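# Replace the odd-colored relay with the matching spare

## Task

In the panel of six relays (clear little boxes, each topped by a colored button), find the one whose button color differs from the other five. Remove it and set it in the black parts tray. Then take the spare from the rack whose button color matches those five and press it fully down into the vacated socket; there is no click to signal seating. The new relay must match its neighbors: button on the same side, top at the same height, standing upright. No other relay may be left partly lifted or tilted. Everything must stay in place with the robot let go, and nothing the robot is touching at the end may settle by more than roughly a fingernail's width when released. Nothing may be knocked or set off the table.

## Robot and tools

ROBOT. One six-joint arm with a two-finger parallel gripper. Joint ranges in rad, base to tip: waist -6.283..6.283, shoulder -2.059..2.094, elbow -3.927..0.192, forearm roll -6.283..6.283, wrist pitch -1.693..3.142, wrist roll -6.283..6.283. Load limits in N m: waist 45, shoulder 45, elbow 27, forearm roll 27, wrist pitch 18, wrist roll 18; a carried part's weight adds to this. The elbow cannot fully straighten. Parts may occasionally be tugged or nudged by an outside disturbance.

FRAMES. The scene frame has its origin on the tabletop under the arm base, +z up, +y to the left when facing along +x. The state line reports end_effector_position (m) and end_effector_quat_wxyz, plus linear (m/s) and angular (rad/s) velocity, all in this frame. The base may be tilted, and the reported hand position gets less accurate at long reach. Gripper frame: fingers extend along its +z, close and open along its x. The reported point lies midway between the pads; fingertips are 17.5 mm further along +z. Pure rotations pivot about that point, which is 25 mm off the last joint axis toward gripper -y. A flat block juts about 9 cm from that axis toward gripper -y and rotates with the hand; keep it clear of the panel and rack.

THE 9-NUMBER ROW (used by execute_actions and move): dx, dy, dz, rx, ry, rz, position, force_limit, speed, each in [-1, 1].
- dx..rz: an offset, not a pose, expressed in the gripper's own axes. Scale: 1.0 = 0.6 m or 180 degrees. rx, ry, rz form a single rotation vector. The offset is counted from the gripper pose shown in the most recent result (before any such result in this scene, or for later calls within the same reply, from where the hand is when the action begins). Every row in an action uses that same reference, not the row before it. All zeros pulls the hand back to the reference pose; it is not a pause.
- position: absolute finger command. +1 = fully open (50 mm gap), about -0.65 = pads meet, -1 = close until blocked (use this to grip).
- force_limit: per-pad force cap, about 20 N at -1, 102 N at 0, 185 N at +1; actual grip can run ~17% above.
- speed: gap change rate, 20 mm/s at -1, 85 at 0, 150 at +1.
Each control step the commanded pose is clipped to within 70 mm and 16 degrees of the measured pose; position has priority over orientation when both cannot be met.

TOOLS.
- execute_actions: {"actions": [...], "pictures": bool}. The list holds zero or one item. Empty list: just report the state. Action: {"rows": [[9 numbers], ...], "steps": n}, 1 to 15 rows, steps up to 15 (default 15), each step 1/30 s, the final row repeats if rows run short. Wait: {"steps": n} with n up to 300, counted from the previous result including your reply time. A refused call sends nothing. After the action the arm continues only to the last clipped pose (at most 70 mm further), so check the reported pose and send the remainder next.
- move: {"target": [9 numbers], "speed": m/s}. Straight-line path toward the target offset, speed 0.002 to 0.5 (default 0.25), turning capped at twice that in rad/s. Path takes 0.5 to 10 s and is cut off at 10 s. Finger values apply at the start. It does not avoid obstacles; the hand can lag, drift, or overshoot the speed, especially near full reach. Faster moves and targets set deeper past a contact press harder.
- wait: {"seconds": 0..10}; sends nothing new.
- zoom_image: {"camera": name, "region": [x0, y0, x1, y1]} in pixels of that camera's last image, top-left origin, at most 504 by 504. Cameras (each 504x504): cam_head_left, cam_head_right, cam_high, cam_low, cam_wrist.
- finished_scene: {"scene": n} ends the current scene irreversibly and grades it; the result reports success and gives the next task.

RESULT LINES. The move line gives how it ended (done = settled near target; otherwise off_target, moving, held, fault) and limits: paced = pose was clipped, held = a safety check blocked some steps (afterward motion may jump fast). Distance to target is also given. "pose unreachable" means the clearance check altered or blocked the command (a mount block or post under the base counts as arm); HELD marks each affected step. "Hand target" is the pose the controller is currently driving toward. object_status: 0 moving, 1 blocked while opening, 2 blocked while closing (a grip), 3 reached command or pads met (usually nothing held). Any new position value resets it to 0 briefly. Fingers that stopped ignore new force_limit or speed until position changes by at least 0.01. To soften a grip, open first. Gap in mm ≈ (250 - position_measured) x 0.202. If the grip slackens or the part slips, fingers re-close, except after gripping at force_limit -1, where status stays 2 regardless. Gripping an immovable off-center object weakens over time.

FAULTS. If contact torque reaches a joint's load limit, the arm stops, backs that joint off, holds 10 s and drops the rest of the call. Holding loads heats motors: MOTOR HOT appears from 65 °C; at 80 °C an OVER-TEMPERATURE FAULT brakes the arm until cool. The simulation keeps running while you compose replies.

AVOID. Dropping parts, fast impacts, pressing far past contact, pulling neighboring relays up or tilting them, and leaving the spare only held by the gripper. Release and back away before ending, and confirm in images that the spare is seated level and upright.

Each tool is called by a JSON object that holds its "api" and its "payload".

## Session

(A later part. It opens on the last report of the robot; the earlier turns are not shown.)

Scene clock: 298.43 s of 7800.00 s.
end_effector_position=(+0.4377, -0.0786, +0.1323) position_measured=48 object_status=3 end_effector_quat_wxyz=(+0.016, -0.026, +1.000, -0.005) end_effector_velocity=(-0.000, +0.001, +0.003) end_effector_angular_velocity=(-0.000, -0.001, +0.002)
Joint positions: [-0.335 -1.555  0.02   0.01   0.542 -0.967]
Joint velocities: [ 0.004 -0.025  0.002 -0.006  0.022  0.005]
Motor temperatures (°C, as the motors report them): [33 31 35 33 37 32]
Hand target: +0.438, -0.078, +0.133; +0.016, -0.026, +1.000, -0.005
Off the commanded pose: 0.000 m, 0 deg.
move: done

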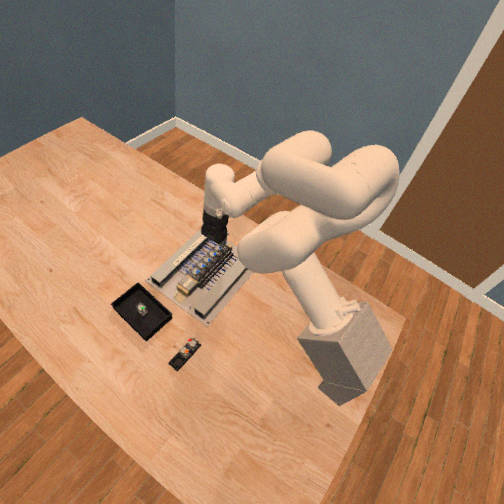

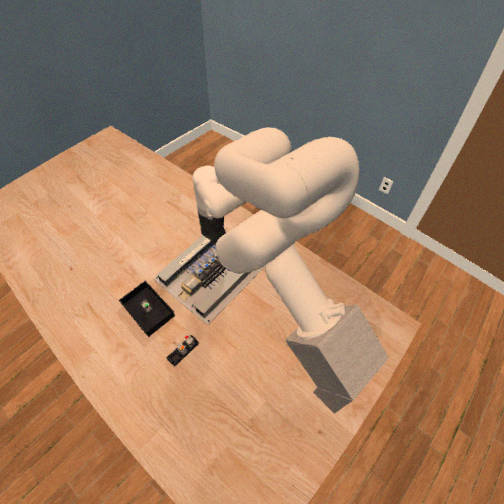

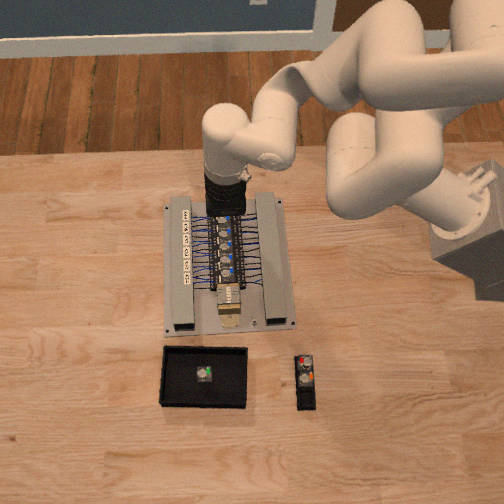

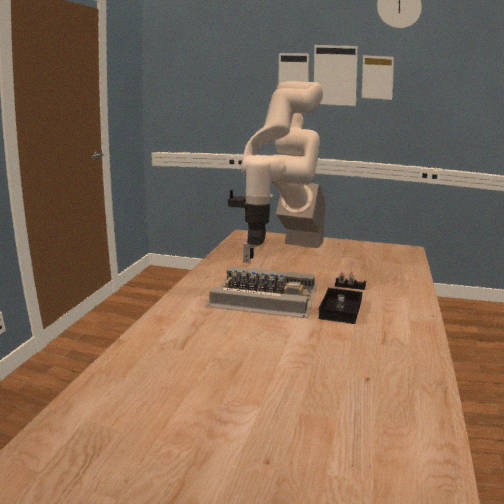

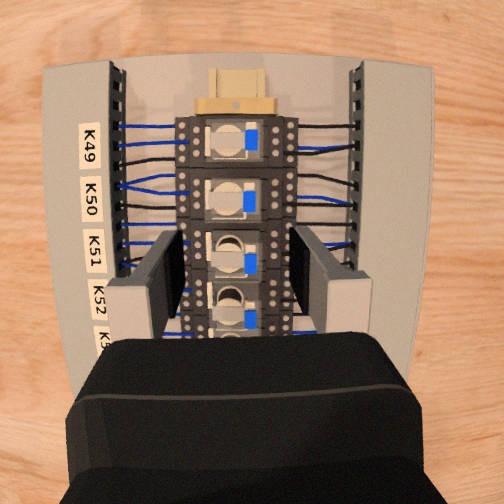

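{"api": "move", "payload": {"target": [-0.004,-0.031,0.07,0,0,0,0.7,0.3,-0.5], "speed": 0.06}}

{"api": "move", "payload": {"target": [-0.001,0,0.029,0,0,0,0.7,0.3,-0.5], "speed": 0.015}}

{"api": "move", "payload": {"target": [0,0,0,0,0,0,-1,0.3,-0.8]}}

{"api": "move", "payload": {"target": [0.003,0,0.009,0,0,0,-1,0.3,-0.8], "speed": 0.003}}

{"api": "move", "payload": {"target": [0,0,-0.002,0,0,0,0.7,0.3,-0.5]}}

{"api": "move", "payload": {"target": [0,0.03,-0.1,0,0,0,0.7,0.3,-0.5], "speed": 0.06}}

{"api": "zoom_image", "payload": {"camera": "cam_low", "region": [215,245,305,305]}}

Scene clock: 308.10 s of 7800.00 s.
end_effector_position=(+0.4421, -0.0977, +0.0907) position_measured=48 object_status=3 end_effector_quat_wxyz=(+0.016, -0.026, +1.000, -0.006) end_effector_velocity=(+0.001, -0.001, -0.003) end_effector_angular_velocity=(+0.002, -0.001, +0.001)
Joint positions: [-0.377 -1.216 -0.009  0.167  0.236 -1.144]
Joint velocities: [ 0.002  0.025 -0.006  0.019 -0.019 -0.019]
Motor temperatures (°C, as the motors report them): [33 31 36 33 37 32]
Hand target: +0.442, -0.098, +0.090; +0.016, -0.026, +1.000, -0.005
Off the commanded pose: 0.000 m, 0 deg.
After step 90, 5.30 s passed at rest.
move: done

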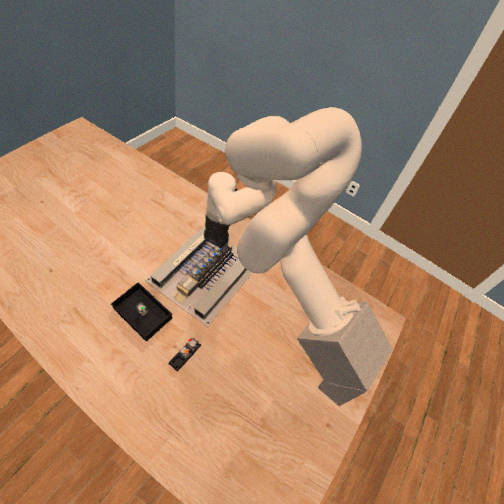

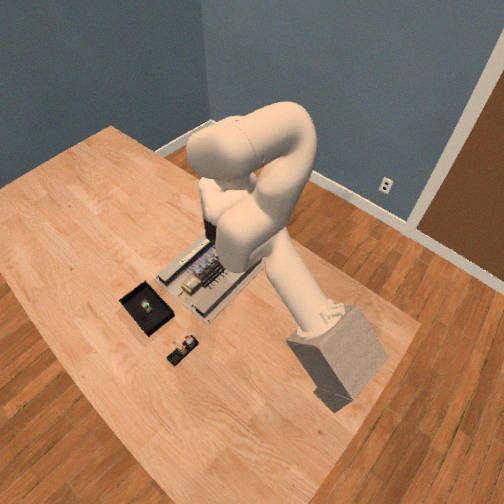

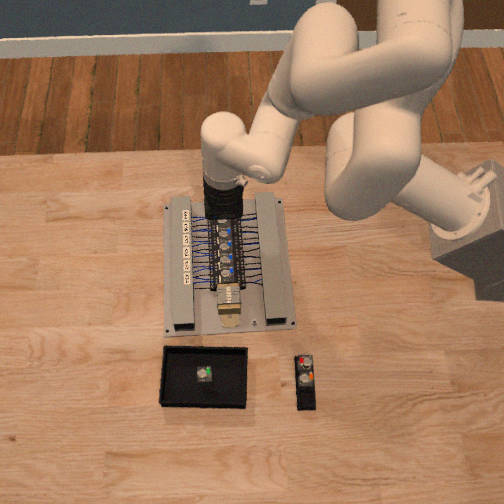

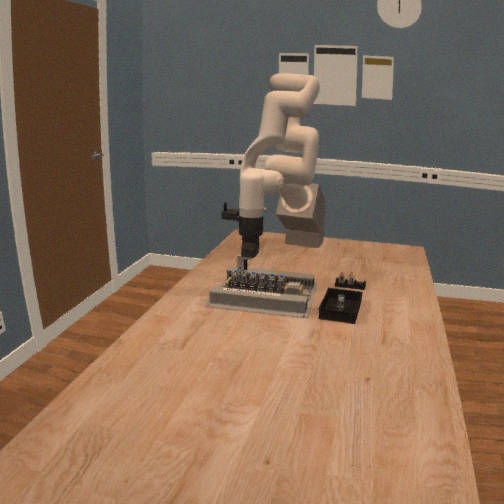

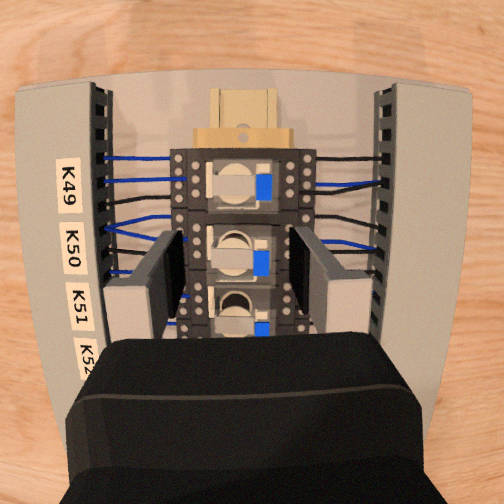

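Scene clock: 309.57 s of 7800.00 s.
end_effector_position=(+0.4431, -0.0978, +0.0736) position_measured=48 object_status=3 end_effector_quat_wxyz=(+0.016, -0.026, +1.000, -0.006) end_effector_velocity=(+0.001, -0.000, -0.003) end_effector_angular_velocity=(-0.000, -0.002, +0.001)
Joint positions: [-0.357 -1.082 -0.026  0.192  0.116 -1.163]
Joint velocities: [ 0.004  0.022 -0.004  0.009 -0.02  -0.008]
Motor temperatures (°C, as the motors report them): [33 31 36 33 37 32]
Hand target: +0.443, -0.098, +0.073; +0.016, -0.026, +1.000, -0.006
Off the commanded pose: 0.000 m, 0 deg.
move: done

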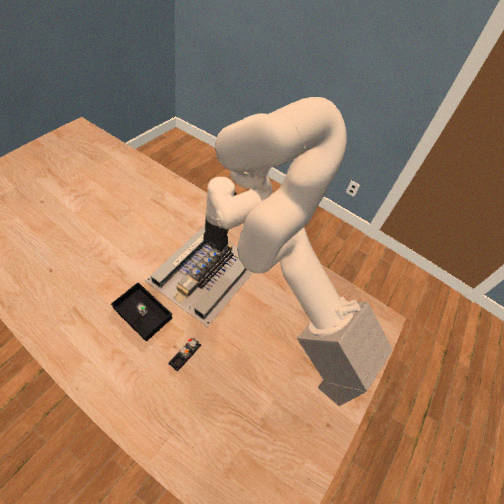

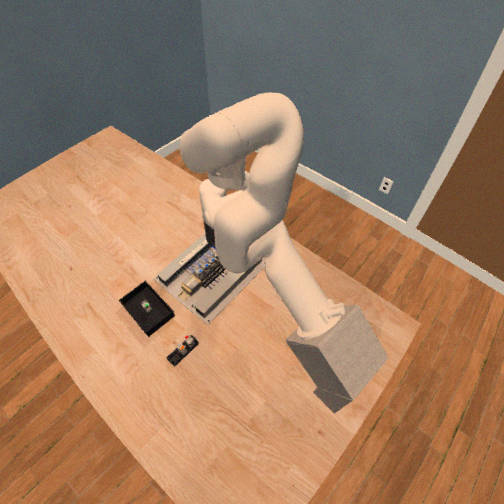

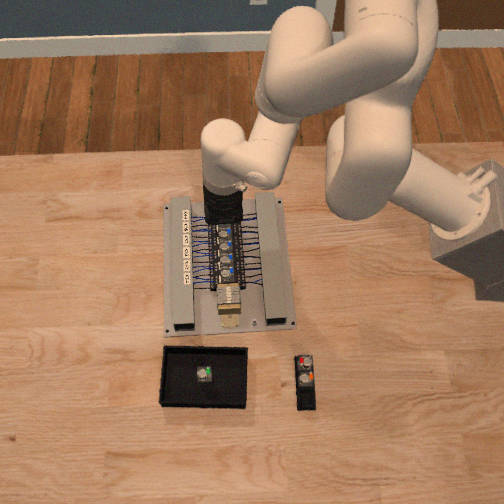

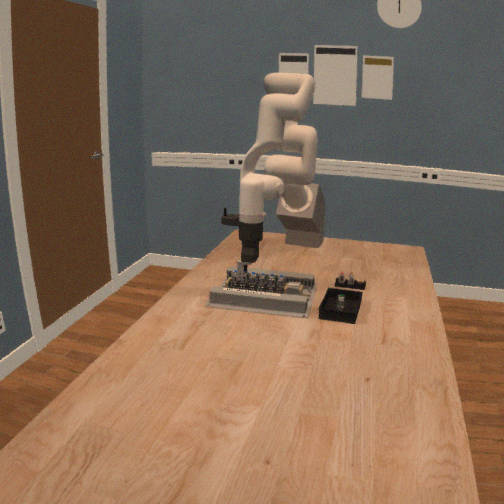

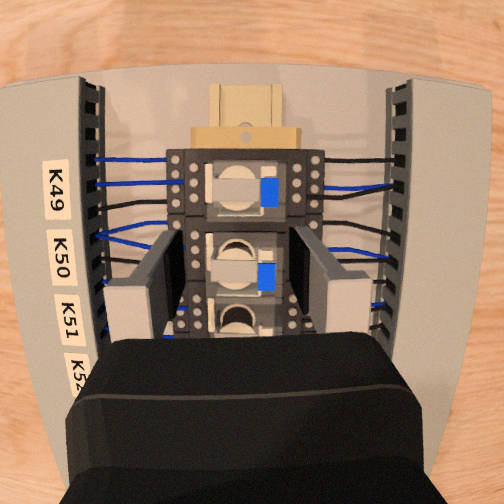

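Scene clock: 310.27 s of 7800.00 s.
end_effector_position=(+0.4421, -0.0976, +0.0731) position_measured=124 object_status=2 end_effector_quat_wxyz=(+0.014, -0.026, +1.000, -0.005) end_effector_velocity=(+0.002, +0.001, +0.001) end_effector_angular_velocity=(+0.001, -0.004, +0.003)
Joint positions: [-0.357 -1.081 -0.025  0.192  0.117 -1.163]
Joint velocities: [ 0.002 -0.    -0.002 -0.001 -0.001 -0.   ]
Motor temperatures (°C, as the motors report them): [33 31 36 33 37 32]
Hand target: +0.443, -0.098, +0.074; +0.016, -0.026, +1.000, -0.006
Off the commanded pose: 0.001 m, 0 deg.
move: done

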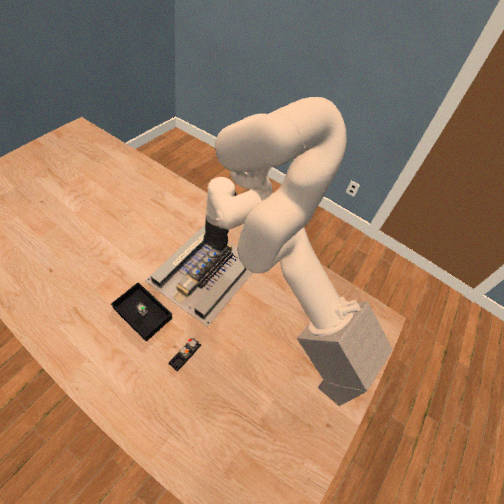

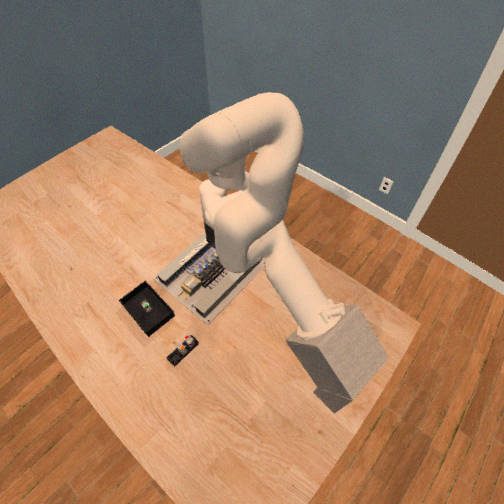

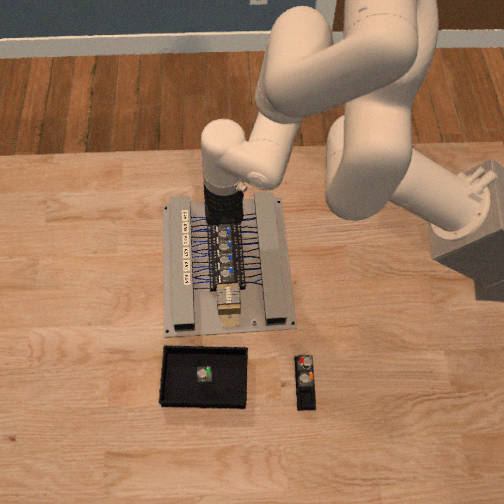

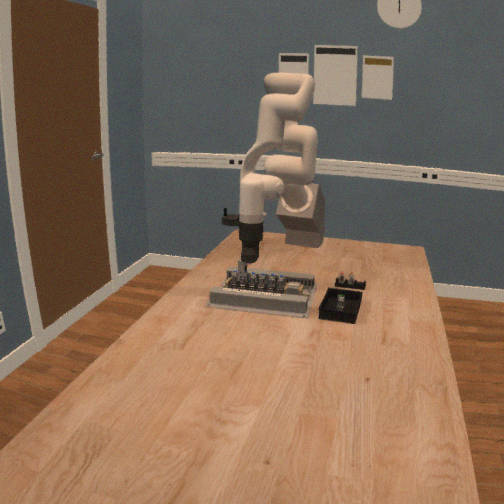

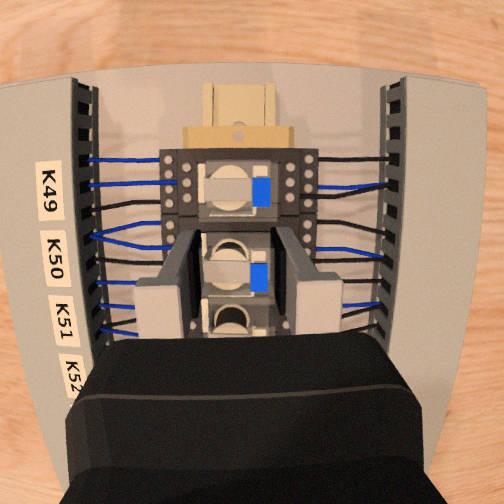

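Scene clock: 312.37 s of 7800.00 s.
end_effector_position=(+0.4418, -0.0979, +0.0686) position_measured=124 object_status=2 end_effector_quat_wxyz=(+0.016, -0.026, +1.000, -0.006) end_effector_velocity=(-0.001, +0.001, -0.001) end_effector_angular_velocity=(+0.002, +0.001, +0.003)
Joint positions: [-0.35  -1.047 -0.026  0.209  0.08  -1.176]
Joint velocities: [ 0.004  0.009 -0.     0.003 -0.007 -0.004]
Motor temperatures (°C, as the motors report them): [33 31 36 33 37 32]
Hand target: +0.440, -0.098, +0.068; +0.014, -0.026, +1.000, -0.005
Off the commanded pose: 0.002 m, 0 deg.
move: done

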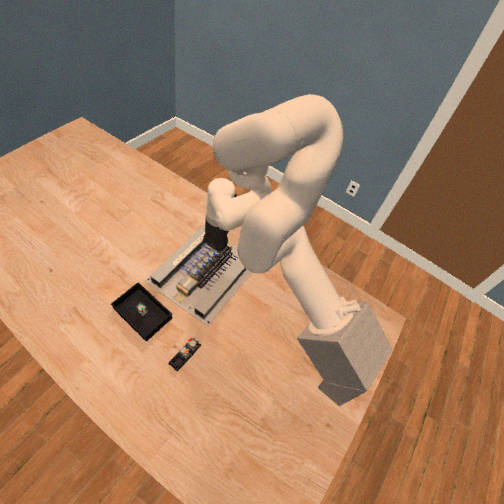

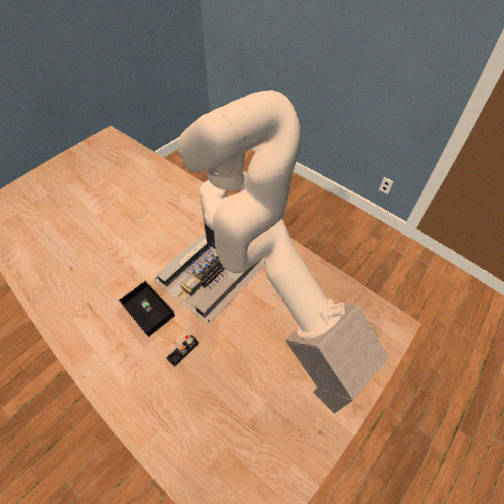

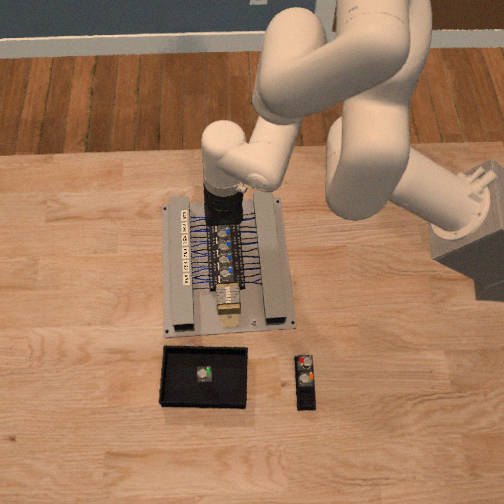

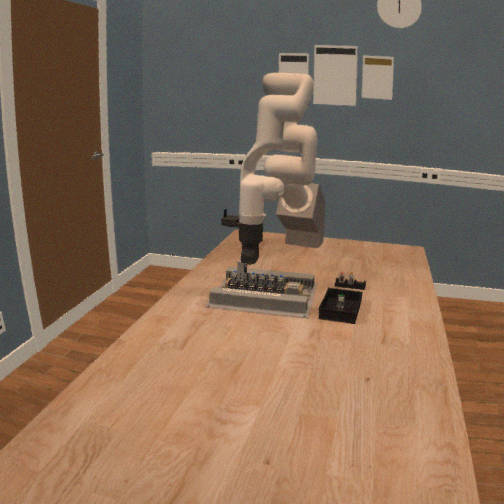

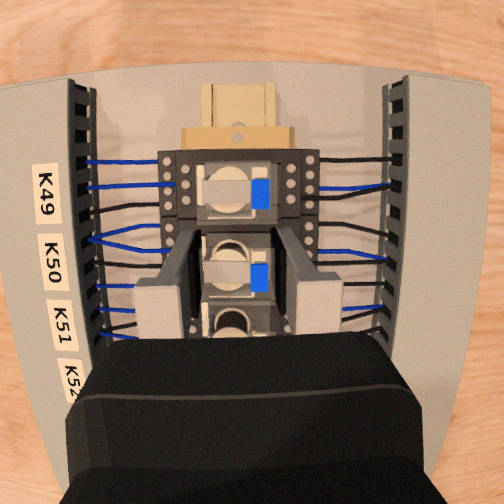

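Scene clock: 313.07 s of 7800.00 s.
end_effector_position=(+0.4414, -0.0978, +0.0695) position_measured=48 object_status=3 end_effector_quat_wxyz=(+0.016, -0.026, +1.000, -0.006) end_effector_velocity=(+0.002, -0.000, +0.002) end_effector_angular_velocity=(-0.001, -0.006, +0.001)
Joint positions: [-0.352 -1.055 -0.024  0.206  0.088 -1.174]
Joint velocities: [-0.    -0.008 -0.001 -0.003  0.003  0.002]
Motor temperatures (°C, as the motors report them): [33 31 36 33 37 32]
Hand target: +0.442, -0.098, +0.070; +0.016, -0.026, +1.000, -0.006
Off the commanded pose: 0.000 m, 0 deg.
move: done

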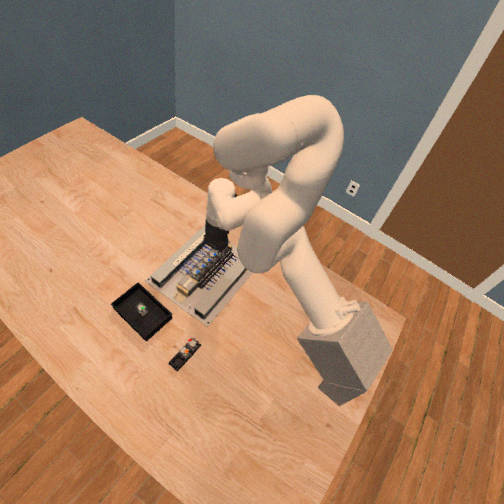

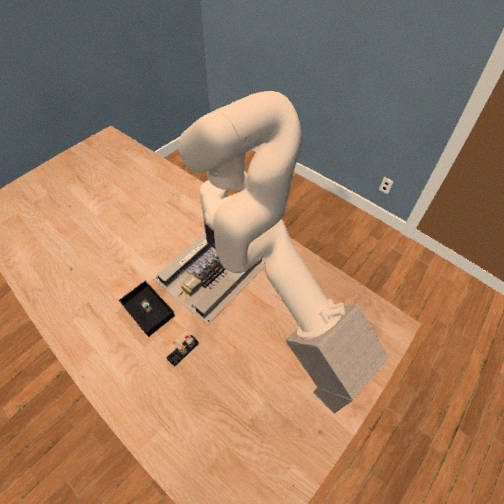

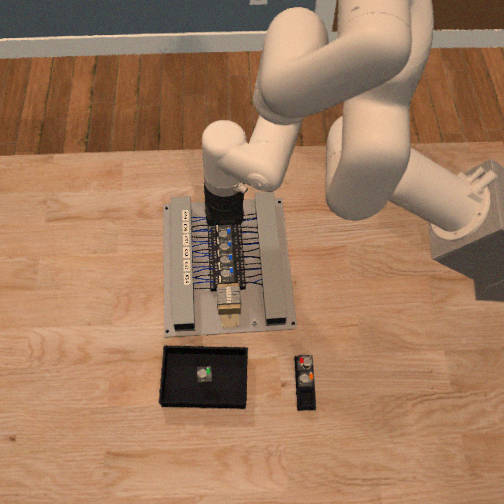

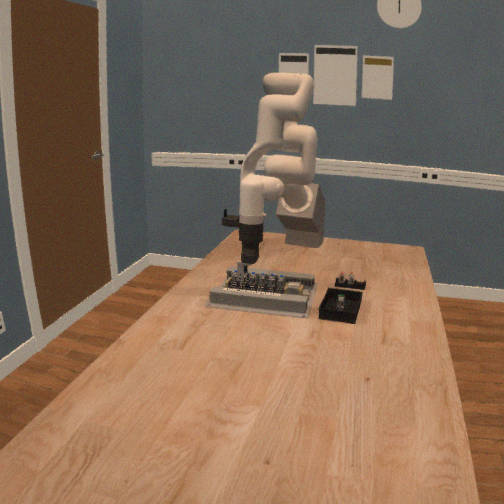

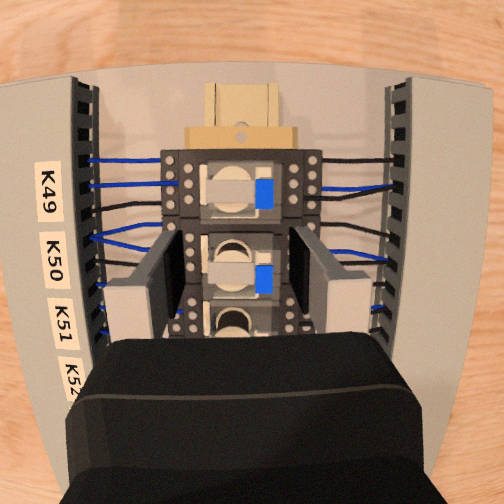

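Scene clock: 314.73 s of 7800.00 s.
end_effector_position=(+0.4388, -0.0790, +0.1293) position_measured=48 object_status=3 end_effector_quat_wxyz=(+0.016, -0.026, +1.000, -0.005) end_effector_velocity=(-0.000, +0.000, +0.003) end_effector_angular_velocity=(-0.002, -0.001, +0.000)
Joint positions: [-0.335 -1.528  0.017  0.011  0.518 -0.969]
Joint velocities: [ 0.002 -0.025  0.002 -0.007  0.022  0.006]
Motor temperatures (°C, as the motors report them): [33 31 36 33 37 32]
Hand target: +0.439, -0.079, +0.130; +0.016, -0.026, +1.000, -0.005
Off the commanded pose: 0.000 m, 0 deg.
move: done

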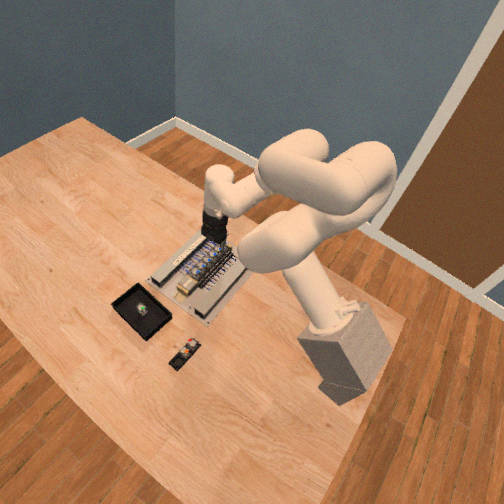

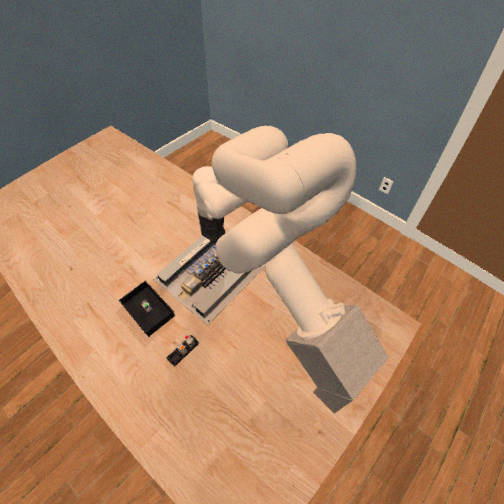

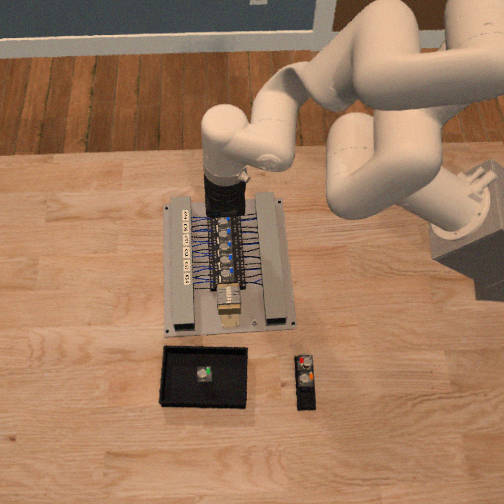

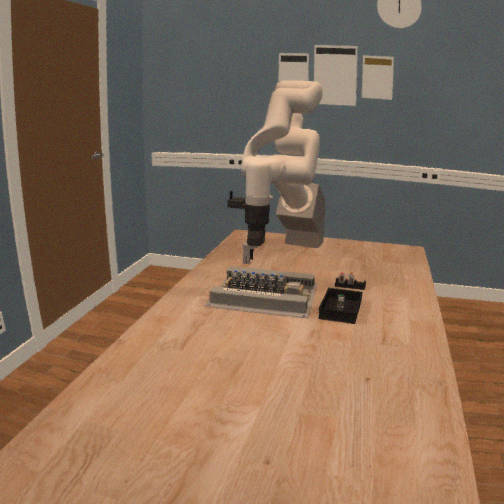

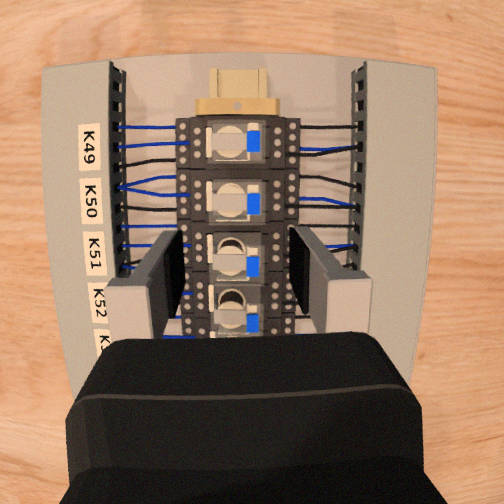

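Region (215, 245, 305, 305) of cam_low's 504x504 image, scaled by 5.600, with more detail than that image has.

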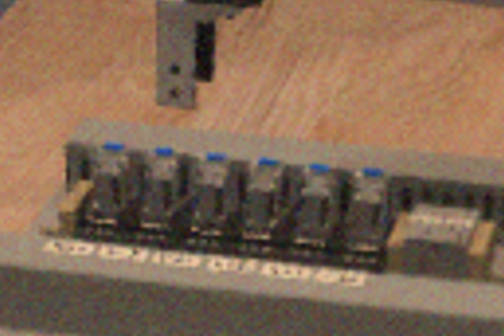

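Level and aligned.

{"api": "finished_scene", "payload": {"scene": 2}}

The scene is finished: the task was done.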